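# Place ribbed housing on rectangle matching its rib spacing

## Task

Measure the center-to-center gap between the two raised ribs on a large face of the black housing, then set the housing down on the mat rectangle whose color matches that gap: yellow for 12 mm, white for 18 mm, blue for 24 mm, red for 30 mm. The gripper must not be in contact with the housing when the scene is ended.

## Robot and tools

Robot: one arm with six joints (shoulder pan, shoulder lift, elbow, wrist 1, wrist 2, wrist 3) and a two-finger parallel gripper. There are no other arms. The arm may be stiff or, if allowed, its joint stiffness can be scaled.

Frames. Scene frame: origin on the table top under the arm base, +z up, +y to the left when facing along +x. Gripper frame: fingers point along gripper +z and close along gripper y; a flat block juts about 9 cm toward gripper +x from the last joint's axis and rotates with the hand. end_effector_position is the spot between the pads when shut; closed fingertips extend about 22 mm past it, open ones about 9 mm. Closing moves the tips roughly 13 mm farther from the arm, so keep that clearance above the table.

execute_actions(actions): actions is a list of up to 15 actions; each action is a table of up to 15 rows, one row per control step (1/30 s). A table shorter than 15 rows repeats its final row to fill 15 steps (each action is 0.5 s). An empty list only returns state and images. Each row holds 9 numbers in [-1, 1]: dx, dy, dz, rx, ry, rz, position, force_limit, speed. The first six are an offset, not a pose: a target relative to the gripper's measured pose when that action began (for the first action of a call, the pose in the latest result), expressed in the gripper's own axes. All rows in an action refer to that same start, not to the preceding row. Scale: 1.0 equals 0.6 m of travel or 180 degrees; rx, ry, rz form a single rotation vector. Per step the command is clipped to within 100 mm and 16 degrees of the measured pose, so big offsets take several actions; position wins over orientation if both cannot be met. Motion lags commands by about 0.17 s. Optionally a row may carry 6 extra numbers in [0, 1], one stiffness multiplier per joint in Joint-positions order; they persist until changed.

Gripper numbers in a row: position +1 fully open (85 mm), about -0.8 pads touch, -1 squeezes until blocked. force_limit: -1 about 20 N, 0 about 128 N, +1 about 235 N per pad (on a 40 mm object, slow close). speed: -1 about 20 mm/s, 0 about 85, +1 about 150; faster closing adds a few newtons. Stopped fingers ignore new force or speed values until position changes by at least 0.01.

move(target, speed, stop_force, blocking): target is one row like above (9 numbers, or 15 with stiffness); its first six are an offset from the pose shown in the latest result, in gripper axes. The gripper follows a straight path there; finger numbers are applied at the start. speed is in m/s, 0.002 to 0.5 (default 0.25), turning capped at twice that in rad/s; paths last 0.5 to 10 s. stop_force (N, 9 to 40) ends the path when resisting force along the motion rises that much; use it with very slow speed when approaching surfaces, not on rotating moves, and omit it when pulling away from a contact. blocking=false returns after 0.5 s while motion continues (not allowed with stop_force); poll with wait(0). The result adds a move: line: done, contact, off_target, moving, held, fault, plus limits such as paced (pose clipped) or held (steps blocked), and distance to target.

wait(seconds): 0 to 10, lets the sim run holding the last command. stop(): brakes a running move; fingers continue. zoom_image(camera, region): camera is cam_head_left (896x504), cam_head_right (896x504) or cam_wrist (616x616); region [x0, y0, x1, y1] in pixels from the top-left, at most 504 by 504. Use it to read the rib spacing and mat colors. finished_scene(scene): pass the current scene number; irreversible.

Reading results. State gives end_effector_position (m), end_effector_quat_wxyz, and velocities in the scene frame; reported hand position may be off at long reach. Hand target is where the controller is heading. pose unreachable means the clearance check altered or blocked the command. object_status: 0 moving, 1 blocked while opening, 2 blocked while closing (a grip), 3 reached the commanded position or pads met. Confirm a grasp with 2 after sending -1. position_measured is in counts: 3 open, 78 about 60 mm, 130 about 40 mm, 180 about 20 mm, 230 pads together. touch_left (-y finger) and touch_right (+y finger) each give 28 cells in 7 groups of 4, from fingertip toward arm, each group along gripper +x; empty cells read near 0 with noise, roughly 30 at 10 N, 140 at 50 N. Wrist force and torque are in gripper axes, offset up to about 4 N, saturating near 50 N; a force pressing on a surface points back into the arm. Joint torques are raw drive outputs, nonzero even in free air. Step readings list positions during actions; HELD marks limited steps.

Avoid. An external force of 150 N, or a joint torque at its limit (133 N m for pan, lift, elbow; 24.9 N m for the three wrists, held load included), causes a 10 s stop and drops the rest of the call. Do not command targets past a firm contact on a stiff arm. Motors warn at 70 °C and brake at 85 °C, so do not hold loads longer than needed. Do not knock or drop anything off the table, avoid slams and slips, and expect occasional tugs on held parts. Open the fingers and lift clear of the housing before calling finished_scene.

Each tool is called after "Request:" by a JSON object that holds its "api" and its "payload", one argument or row to a line.

## Session

Request:
{"api": "execute_actions", "payload": {
  "actions": []
}}

Scene clock: 0.00 s.
end_effector_position=(+0.1797, -0.1509, +0.1479) position_measured=3 object_status=3 touch_left=n/a touch_right=n/a end_effector_quat_wxyz=(+0.291, +0.737, -0.601, -0.103) end_effector_velocity=(+0.000, +0.000, -0.000) end_effector_angular_velocity=(+0.000, -0.001, +0.000)
Joint positions: [-0.689 -0.91   2.73  -3.54  -2.079 -2.358]
Joint velocities: [-0.    -0.    -0.    -0.     0.001 -0.   ]
Joint torques (N m, as the arm reports them, + toward a larger angle): no reading
Motor temperatures (°C, as the motors report them): [29 24 26 31 35 31]
Wrist force (N, on the end effector, along its own x y z axes, offset not removed): no reading
Wrist torque (N m, same axes, about the end effector's origin, offset not removed): no reading
Hand target: +0.180, -0.151, +0.148; +0.291, +0.737, -0.601, -0.103
Joint stiffness scale: [1. 1. 1. 1. 1. 1.]

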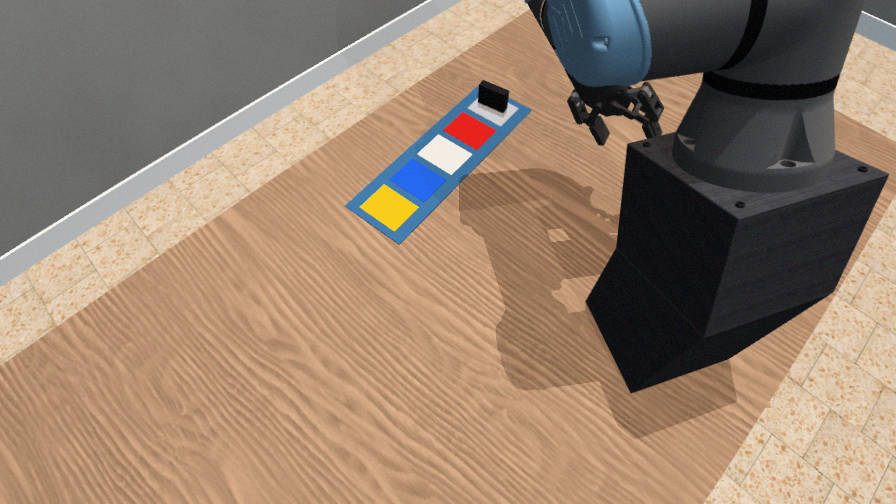

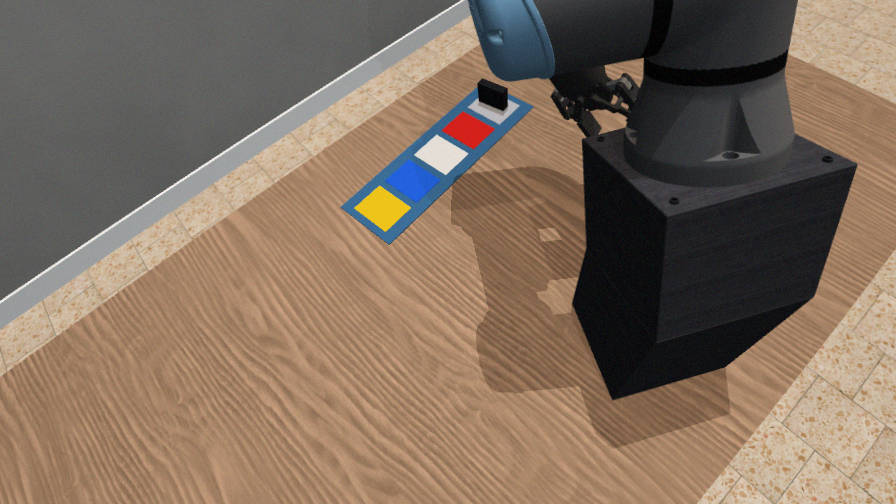

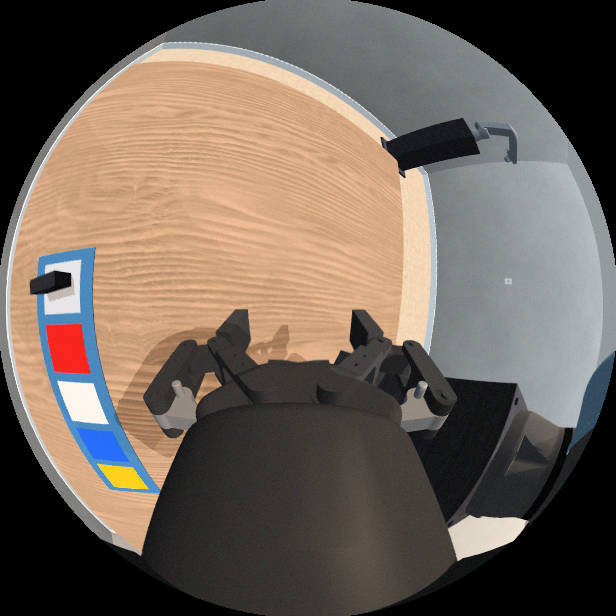

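Request:
{"api": "move", "payload": {
  "target": [0.19,-0.248,-0.225,0.203,0.072,-0.42,1,-0.5,0]
}}

Scene clock: 12.83 s.
end_effector_position=(+0.3979, -0.1998, +0.1967) position_measured=3 object_status=3 touch_left=((37 10 -11 7) (-3 -2 -12 4) (10 -16 21 0) (25 10 -18 8) (4 -9 6 25) (16 -12 -8 -5) (-9 34 -15 -2)) touch_right=((-2 -12 17 -1) (22 -15 -6 -1) (1 -17 4 -17) (-12 1 10 -12) (-20 14 -10 11) (-1 1 18 8) (-2 2 14 1)) end_effector_quat_wxyz=(-0.000, +1.000, -0.001, -0.001) end_effector_velocity=(-0.000, +0.001, -0.001) end_effector_angular_velocity=(+0.012, +0.005, +0.010)
Joint positions: [-0.868 -1.436  2.498 -3.016 -1.434 -3.949]
Joint velocities: [-0.001 -0.    -0.005  0.017  0.006 -0.013]
Joint torques (N m, as the arm reports them, + toward a larger angle): [  1.97 -27.55  -6.72  -2.98   0.39  -0.15]
Motor temperatures (°C, as the motors report them): [29 24 26 31 35 31]
Wrist force (N, on the end effector, along its own x y z axes, offset not removed): [0.1 0.3 -0.4]
Wrist torque (N m, same axes, about the end effector's origin, offset not removed): [0.27 0.01 -0.05]
Hand target: +0.399, -0.202, +0.198; +0.000, +1.000, +0.000, +0.000
Off the commanded pose: 0.002 m, 0 deg.
Joint stiffness scale: [1. 1. 1. 1. 1. 1.]
move: done

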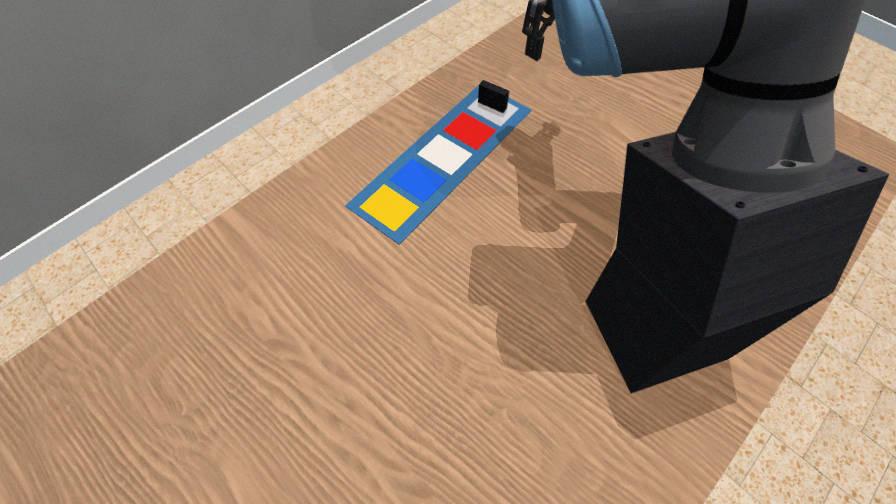

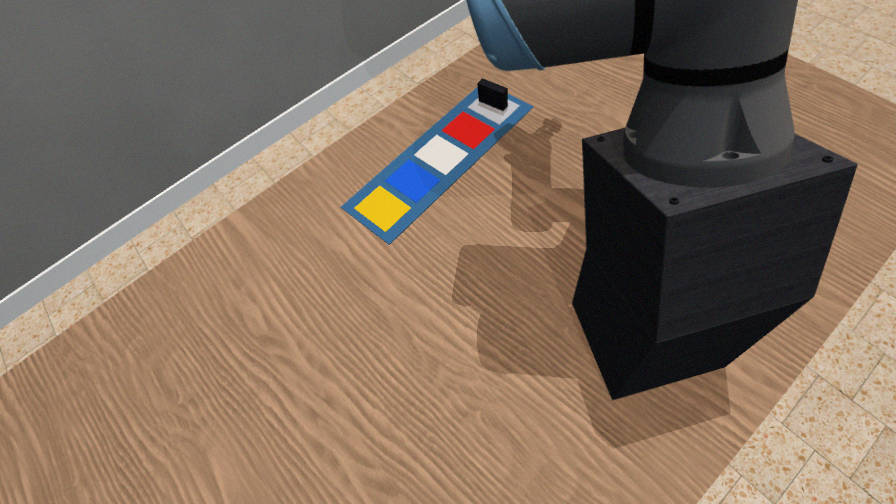

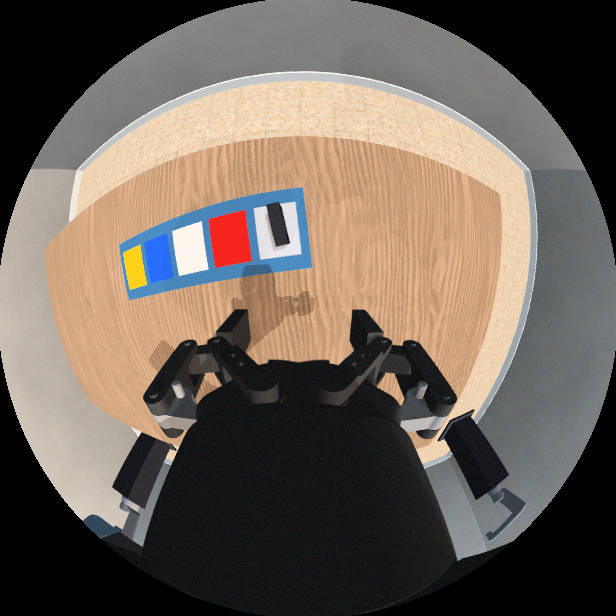

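Request:
{"api": "move", "payload": {
  "target": [0.11,-0.065,0.14,0,0,-0.075,1,-0.5,0]
}}

Request:
{"api": "zoom_image", "payload": {
  "camera": "cam_head_left",
  "region": [440,30,580,130]
}}

Scene clock: 19.37 s.
end_effector_position=(+0.4629, -0.1609, +0.1136) position_measured=3 object_status=3 touch_left=((-1 0 30 -18) (18 -15 -16 2) (8 -14 1 -3) (20 29 17 -3) (-11 -11 1 -8) (28 -2 7 4) (-7 -5 3 -3)) touch_right=((-12 -5 -20 -23) (15 -10 2 -1) (11 -4 -5 -26) (6 1 -8 -7) (3 14 18 23) (1 7 2 -13) (13 4 -8 -19)) end_effector_quat_wxyz=(-0.001, +0.993, +0.116, -0.001) end_effector_velocity=(+0.000, -0.001, -0.002) end_effector_angular_velocity=(-0.004, +0.001, +0.001)
Joint positions: [-0.658 -1.116  2.317 -3.172 -1.514 -3.988]
Joint velocities: [ 0.001  0.005 -0.003 -0.003 -0.004 -0.   ]
Joint torques (N m, as the arm reports them, + toward a larger angle): [  7.34 -30.94  -3.53  -3.26  -0.18  -0.38]
Motor temperatures (°C, as the motors report them): [29 24 26 31 35 31]
Wrist force (N, on the end effector, along its own x y z axes, offset not removed): [-0.3 -0.5 0.8]
Wrist torque (N m, same axes, about the end effector's origin, offset not removed): [-0.02 0.18 0.08]
Hand target: +0.464, -0.161, +0.113; -0.001, +0.993, +0.117, -0.001
Off the commanded pose: 0.001 m, 0 deg.
Joint stiffness scale: [1. 1. 1. 1. 1. 1.]
move: done

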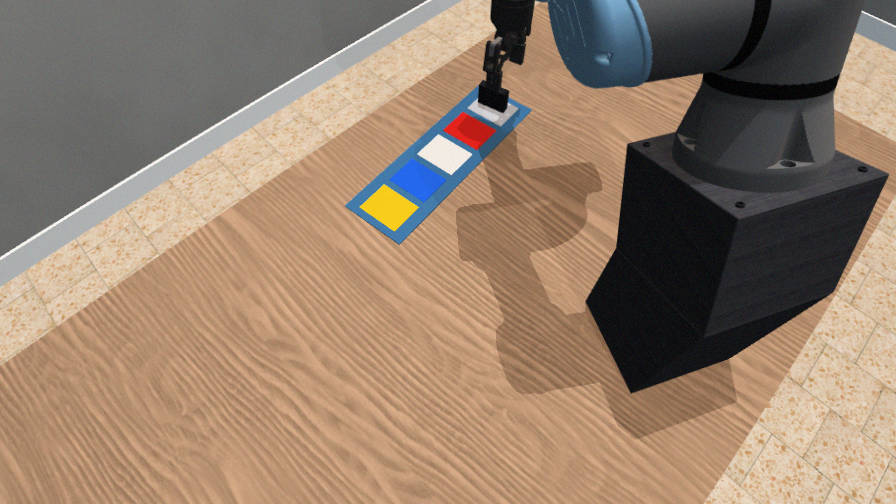

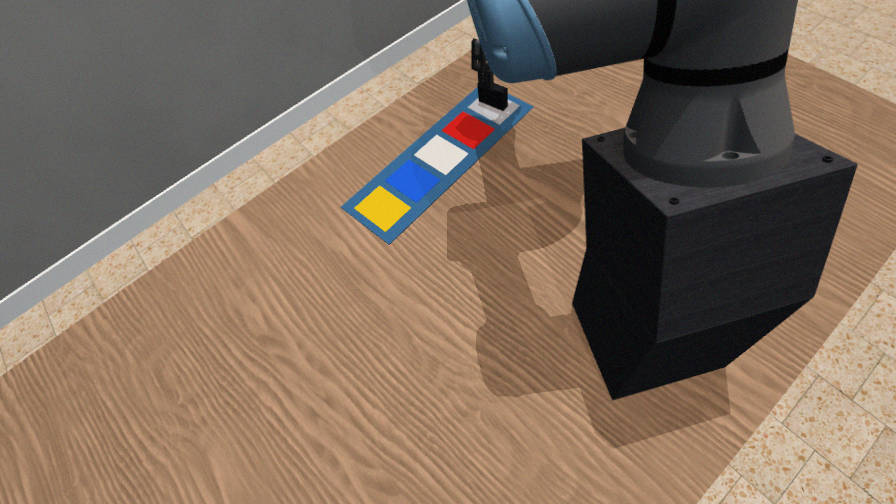

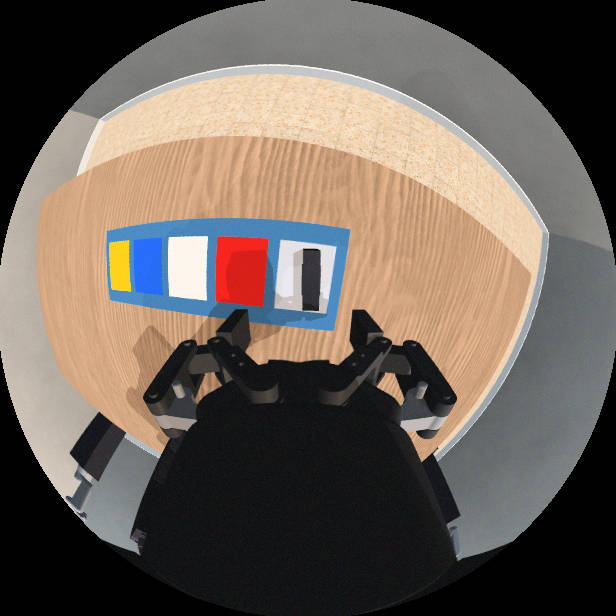

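Region (440, 30, 580, 130) of cam_head_left's 896x504 image, scaled by 3.600, with more detail than that image has; it fills the top 360 rows of this view, and the rest is white.

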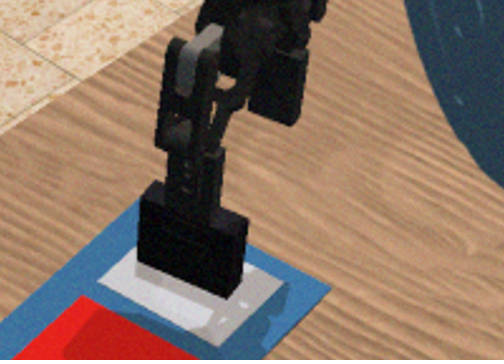

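Request:
{"api": "move", "payload": {
  "target": [0.03,0.017,0.095,0,0,0,1,-0.5,0],
  "speed": 0.1
}}

Scene clock: 24.27 s.
end_effector_position=(+0.4819, -0.1668, +0.0577) position_measured=3 object_status=3 touch_left=((20 8 -3 -3) (24 -9 -9 6) (6 13 5 -12) (-20 16 -22 9) (8 0 4 3) (18 -15 -10 6) (-2 -1 14 0)) touch_right=((8 20 11 6) (27 -3 4 -19) (-3 4 12 6) (-18 -10 7 15) (3 -3 13 14) (8 -5 -4 13) (-22 14 6 24)) end_effector_quat_wxyz=(-0.001, +0.993, +0.116, -0.001) end_effector_velocity=(+0.002, -0.001, -0.001) end_effector_angular_velocity=(-0.002, -0.002, -0.000)
Joint positions: [-0.638 -0.948  2.201 -3.225 -1.521 -3.969]
Joint velocities: [ 0.001  0.004 -0.005 -0.002 -0.001  0.001]
Joint torques (N m, as the arm reports them, + toward a larger angle): [  5.38 -31.6   -2.85  -3.46  -0.29   0.44]
Motor temperatures (°C, as the motors report them): [29 24 26 31 35 31]
Wrist force (N, on the end effector, along its own x y z axes, offset not removed): [0.6 1.5 -0.2]
Wrist torque (N m, same axes, about the end effector's origin, offset not removed): [0.43 0.00 0.09]
Hand target: +0.483, -0.167, +0.057; -0.001, +0.993, +0.116, -0.001
Off the commanded pose: 0.001 m, 0 deg.
Joint stiffness scale: [1. 1. 1. 1. 1. 1.]
move: done

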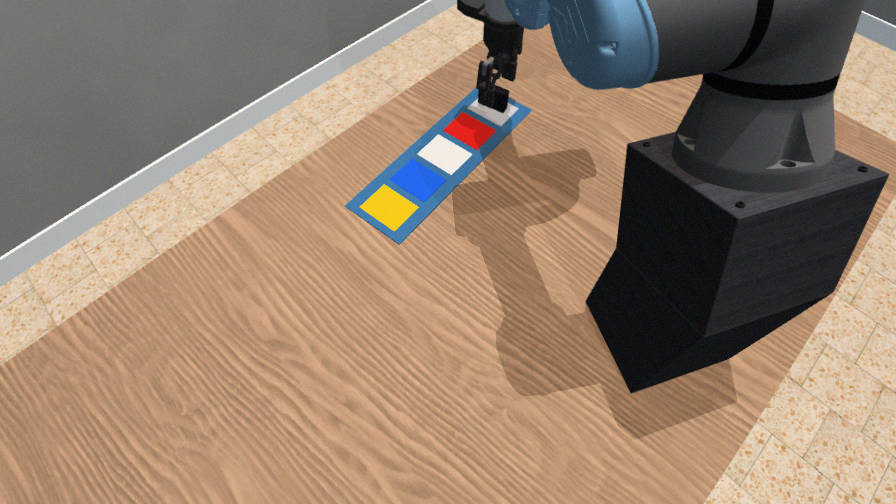

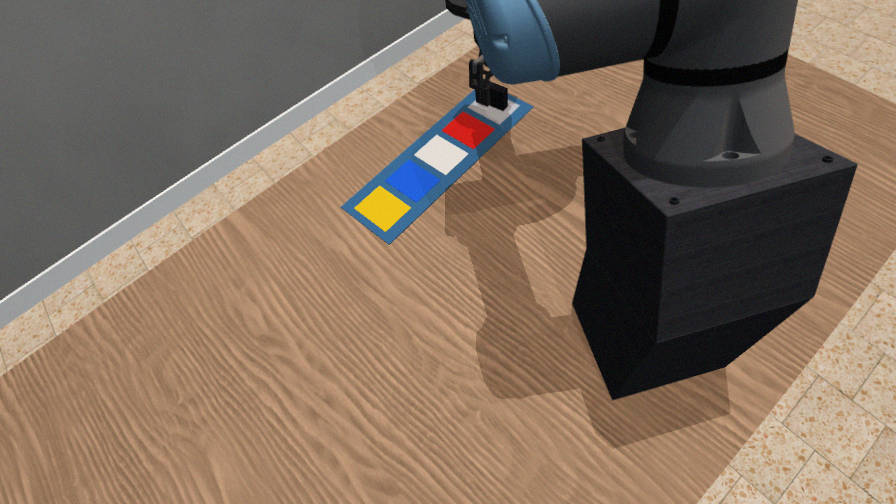

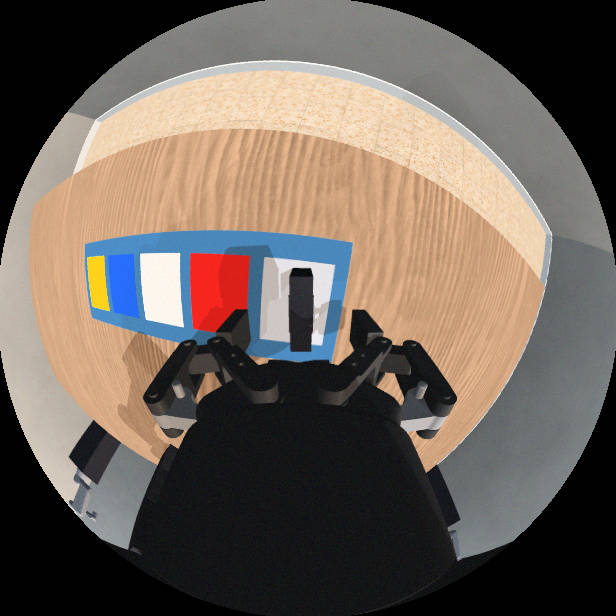

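Request:
{"api": "move", "payload": {
  "target": [0.012,0,0.047,0,0,0,1,-0.5,0],
  "speed": 0.06
}}

Request:
{"api": "move", "payload": {
  "target": [0,0,0,0,0,0,-1,-0.6,0]
}}

Scene clock: 28.70 s.
end_effector_position=(+0.4880, -0.1653, +0.0307) position_measured=3 object_status=3 touch_left=((22 23 2 -18) (1 -2 0 2) (1 4 -6 9) (-28 -13 -11 6) (2 -3 14 2) (-6 -12 -7 -11) (4 6 2 -9)) touch_right=((-45 10 -7 5) (15 6 -8 5) (-3 4 -5 19) (-14 21 15 -36) (9 -9 10 1) (-20 -25 13 -10) (-5 -19 4 18)) end_effector_quat_wxyz=(-0.002, +0.993, +0.115, -0.001) end_effector_velocity=(+0.003, -0.002, -0.000) end_effector_angular_velocity=(-0.005, -0.005, -0.001)
Joint positions: [-0.626 -0.872  2.149 -3.249 -1.526 -3.957]
Joint velocities: [ 0.001  0.002 -0.005 -0.003 -0.002  0.002]
Joint torques (N m, as the arm reports them, + toward a larger angle): [  5.22 -33.89  -2.86  -3.58  -0.16   0.24]
Motor temperatures (°C, as the motors report them): [29 24 26 31 35 31]
Wrist force (N, on the end effector, along its own x y z axes, offset not removed): [1.6 2.0 -0.5]
Wrist torque (N m, same axes, about the end effector's origin, offset not removed): [0.48 -0.16 0.12]
Hand target: +0.489, -0.165, +0.030; -0.001, +0.993, +0.116, -0.001
Off the commanded pose: 0.001 m, 0 deg.
Joint stiffness scale: [1. 1. 1. 1. 1. 1.]
move: done

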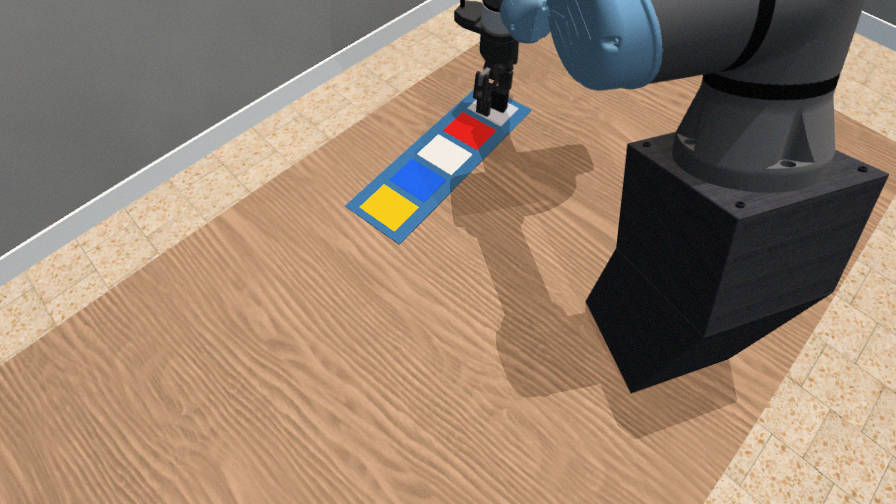

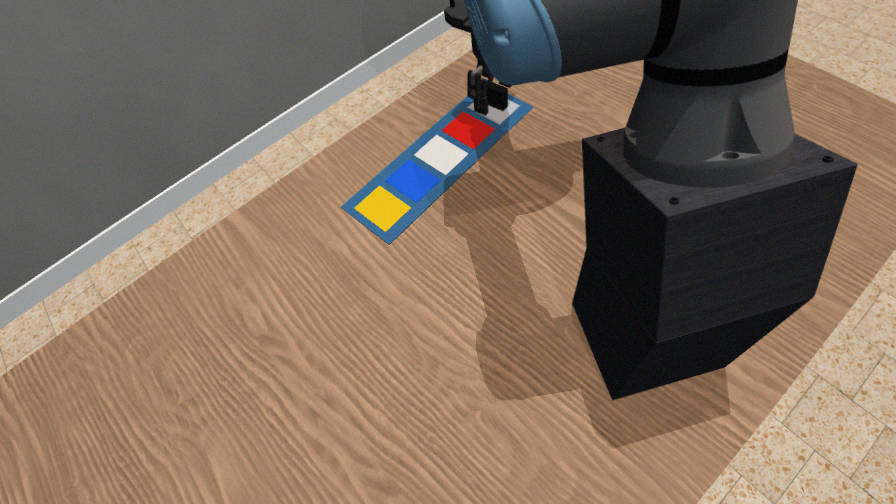

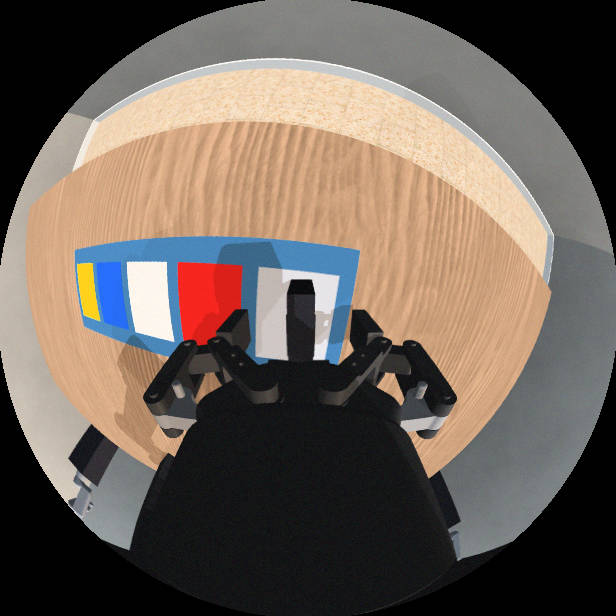

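Scene clock: 29.80 s.
end_effector_position=(+0.4882, -0.1654, +0.0307) position_measured=184 object_status=2 touch_left=((7 -13 2 -22) (-1 -14 -7 -12) (6 -8 3 6) (81 66 86 52) (481 360 400 401) (72 125 156 144) (425 509 388 412)) touch_right=((-25 -7 -2 8) (-15 12 -13 -16) (2 -4 8 4) (60 93 60 68) (364 479 308 420) (112 117 135 127) (257 419 368 292)) end_effector_quat_wxyz=(-0.001, +0.993, +0.115, -0.001) end_effector_velocity=(+0.000, +0.000, +0.000) end_effector_angular_velocity=(-0.000, +0.000, +0.001)
Joint positions: [-0.626 -0.872  2.149 -3.249 -1.526 -3.957]
Joint velocities: [ 0.001 -0.    -0.     0.    -0.001 -0.   ]
Joint torques (N m, as the arm reports them, + toward a larger angle): [  4.68 -36.9    0.49  -3.05   0.19  -0.11]
Motor temperatures (°C, as the motors report them): [29 24 26 31 35 31]
Wrist force (N, on the end effector, along its own x y z axes, offset not removed): [-0.5 0.7 -0.5]
Wrist torque (N m, same axes, about the end effector's origin, offset not removed): [0.19 0.15 -0.02]
Hand target: +0.488, -0.165, +0.031; -0.002, +0.993, +0.115, -0.001
Off the commanded pose: 0.000 m, 0 deg.
Joint stiffness scale: [1. 1. 1. 1. 1. 1.]
move: done

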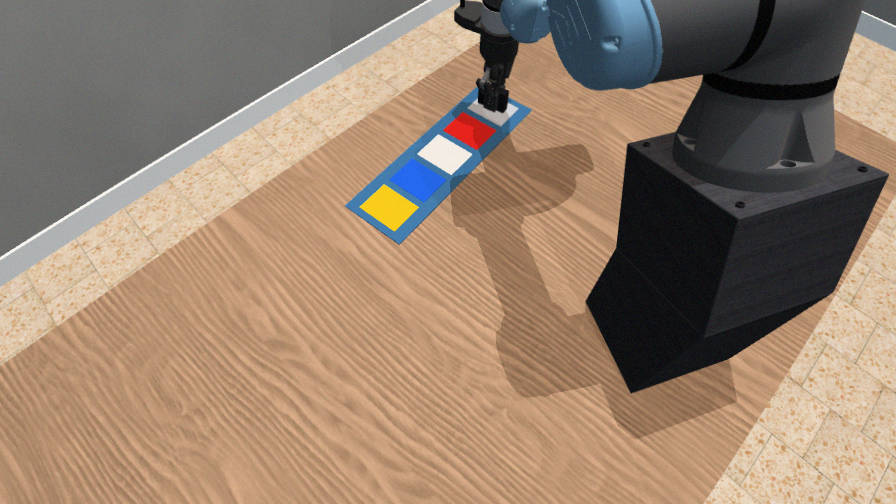

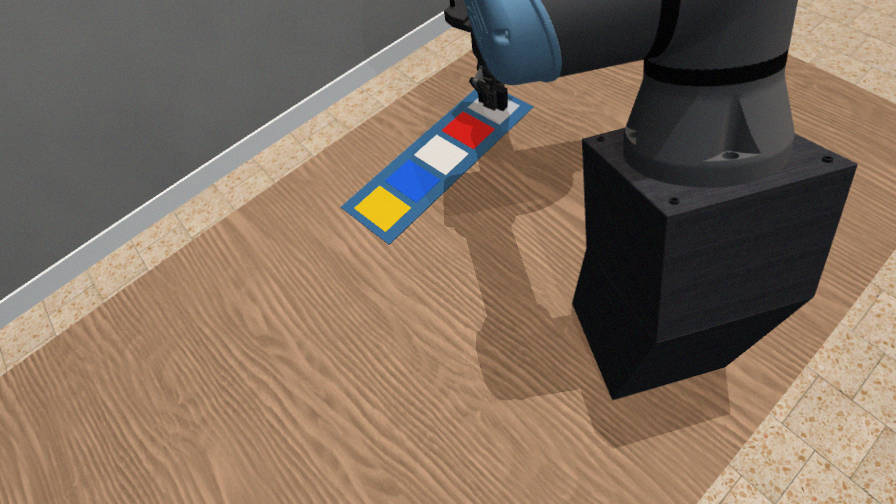

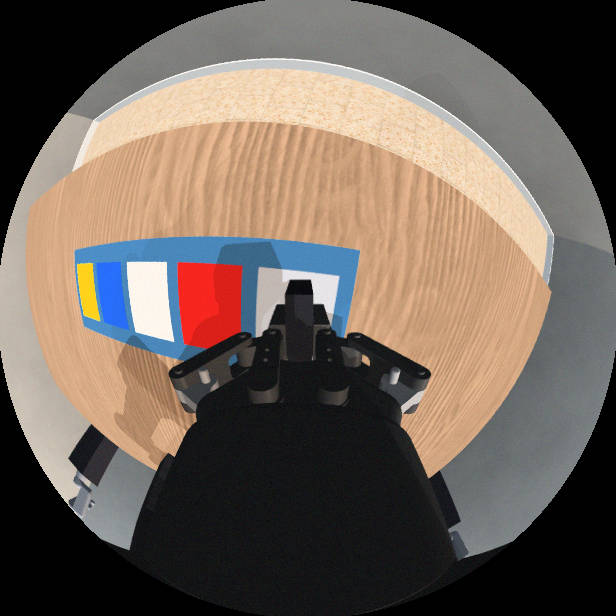

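Request:
{"api": "move", "payload": {
  "target": [0,0,-0.04,0,0,0,-1,-0.6,0],
  "speed": 0.1
}}

Request:
{"api": "move", "payload": {
  "target": [0.045,-0.56,0,0,0,0.028,-1,-0.6,0]
}}

Scene clock: 35.70 s.
end_effector_position=(+0.4891, -0.1653, +0.0536) position_measured=184 object_status=2 touch_left=((19 7 0 -10) (16 -1 -8 1) (-16 -7 11 19) (62 67 61 45) (466 379 381 410) (107 151 179 162) (437 491 409 402)) touch_right=((11 14 -7 10) (3 -6 -14 -19) (2 21 -9 19) (37 59 65 50) (349 497 294 425) (102 125 106 92) (261 400 368 310)) end_effector_quat_wxyz=(-0.001, +0.993, +0.116, -0.001) end_effector_velocity=(-0.003, +0.001, -0.000) end_effector_angular_velocity=(+0.005, +0.008, -0.001)
Joint positions: [-0.627 -0.936  2.179 -3.216 -1.526 -3.958]
Joint velocities: [-0.002 -0.002  0.003  0.009  0.    -0.001]
Joint torques (N m, as the arm reports them, + toward a larger angle): [  3.83 -38.68   1.82  -2.99   0.52  -0.33]
Motor temperatures (°C, as the motors report them): [29 24 26 31 35 31]
Wrist force (N, on the end effector, along its own x y z axes, offset not removed): [0.2 -0.3 -1.2]
Wrist torque (N m, same axes, about the end effector's origin, offset not removed): [0.17 -0.03 0.09]
Hand target: +0.488, -0.165, +0.055; -0.001, +0.993, +0.115, -0.001
Off the commanded pose: 0.001 m, 0 deg.
Joint stiffness scale: [1. 1. 1. 1. 1. 1.]
move: done

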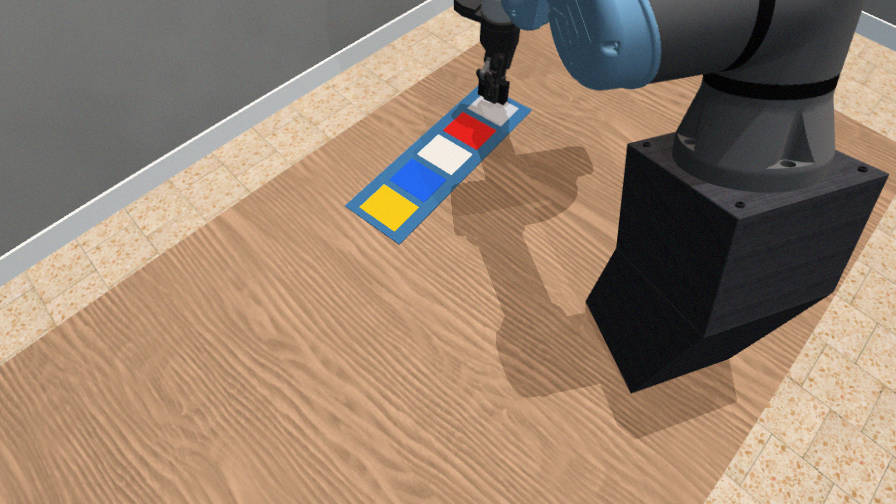

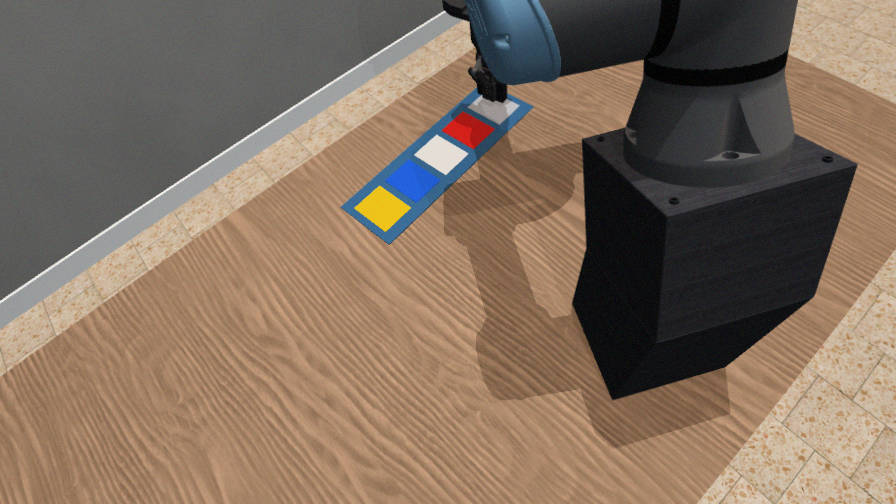

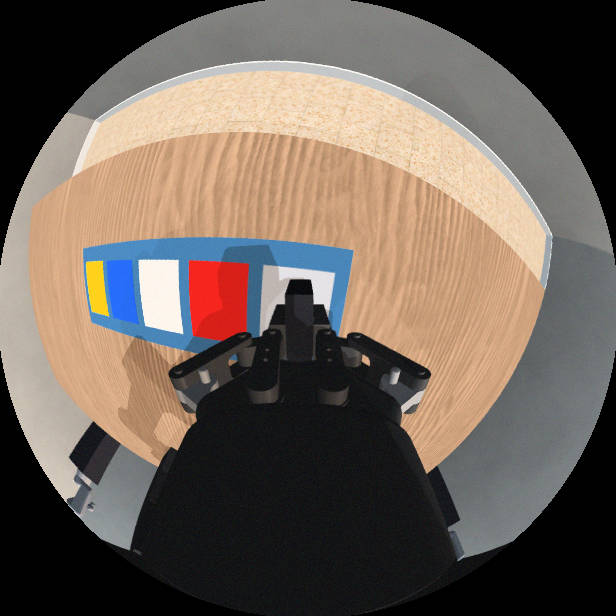

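Scene clock: 37.73 s.
end_effector_position=(+0.4390, +0.1674, +0.0554) position_measured=184 object_status=2 touch_left=((-7 6 -9 -9) (-2 14 -3 5) (-5 3 -6 -16) (70 83 91 75) (472 397 366 388) (114 138 163 163) (424 481 400 397)) touch_right=((-19 11 -24 -15) (-11 -24 -16 -21) (18 -21 24 0) (42 69 65 47) (367 468 315 393) (107 97 123 87) (299 405 354 329)) end_effector_quat_wxyz=(-0.002, +0.997, +0.072, -0.000) end_effector_velocity=(-0.002, +0.001, -0.001) end_effector_angular_velocity=(-0.009, +0.010, -0.009)
Joint positions: [ 0.058 -0.749  2.227 -3.397 -1.783 -3.233]
Joint velocities: [ 0.007  0.002 -0.005  0.015 -0.011  0.018]
Joint torques (N m, as the arm reports them, + toward a larger angle): [ 16.98 -30.94  -2.49  -2.71  -0.04   0.28]
Motor temperatures (°C, as the motors report them): [29 24 26 31 35 31]
Wrist force (N, on the end effector, along its own x y z axes, offset not removed): [2.4 0.9 -0.3]
Wrist torque (N m, same axes, about the end effector's origin, offset not removed): [0.40 -0.07 -0.04]
Hand target: +0.439, +0.168, +0.054; -0.001, +0.997, +0.072, -0.001
Off the commanded pose: 0.001 m, 0 deg.
Joint stiffness scale: [1. 1. 1. 1. 1. 1.]
move: done

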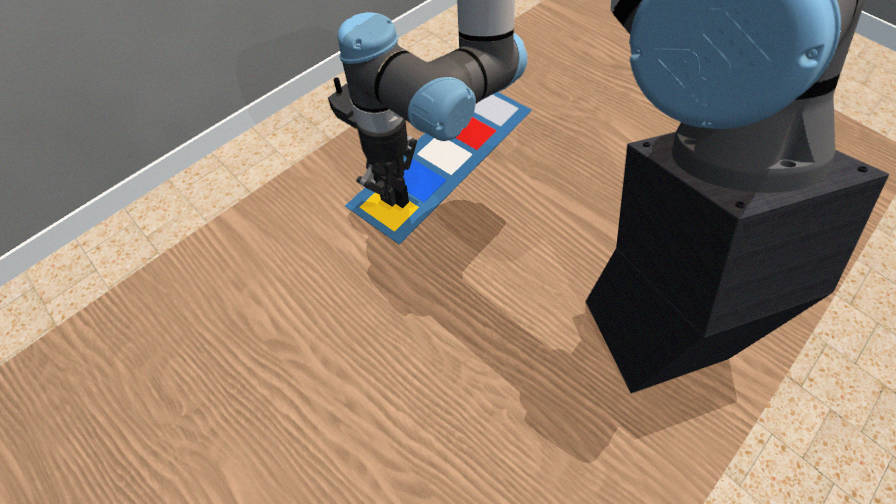

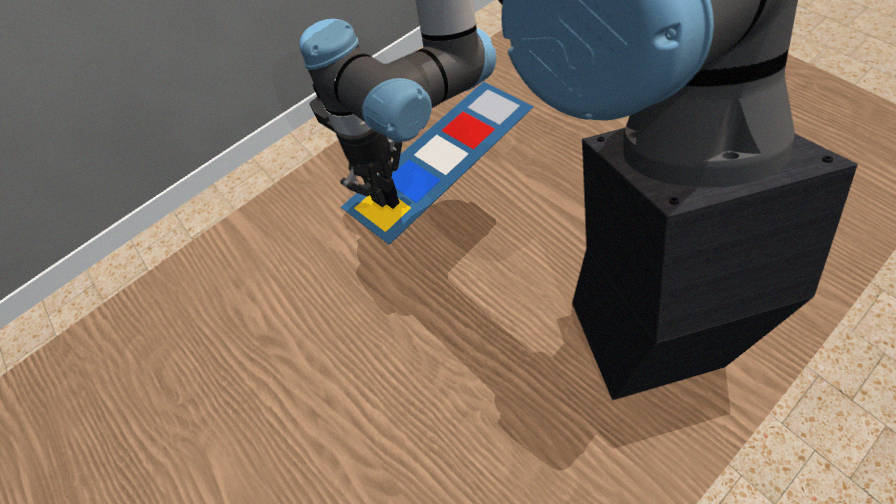

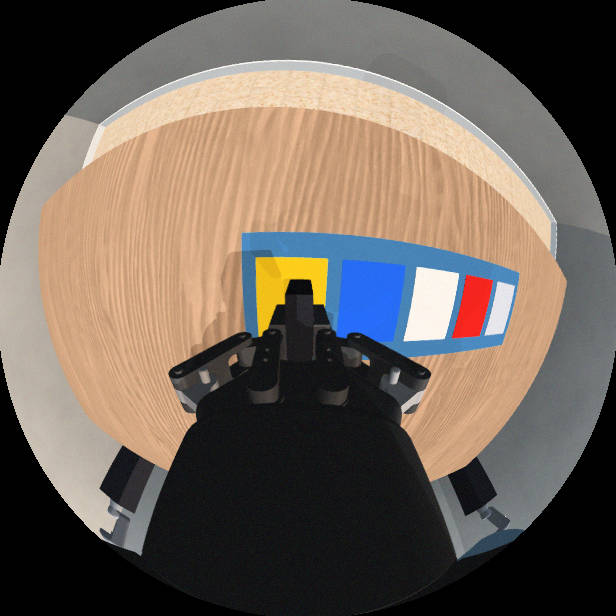

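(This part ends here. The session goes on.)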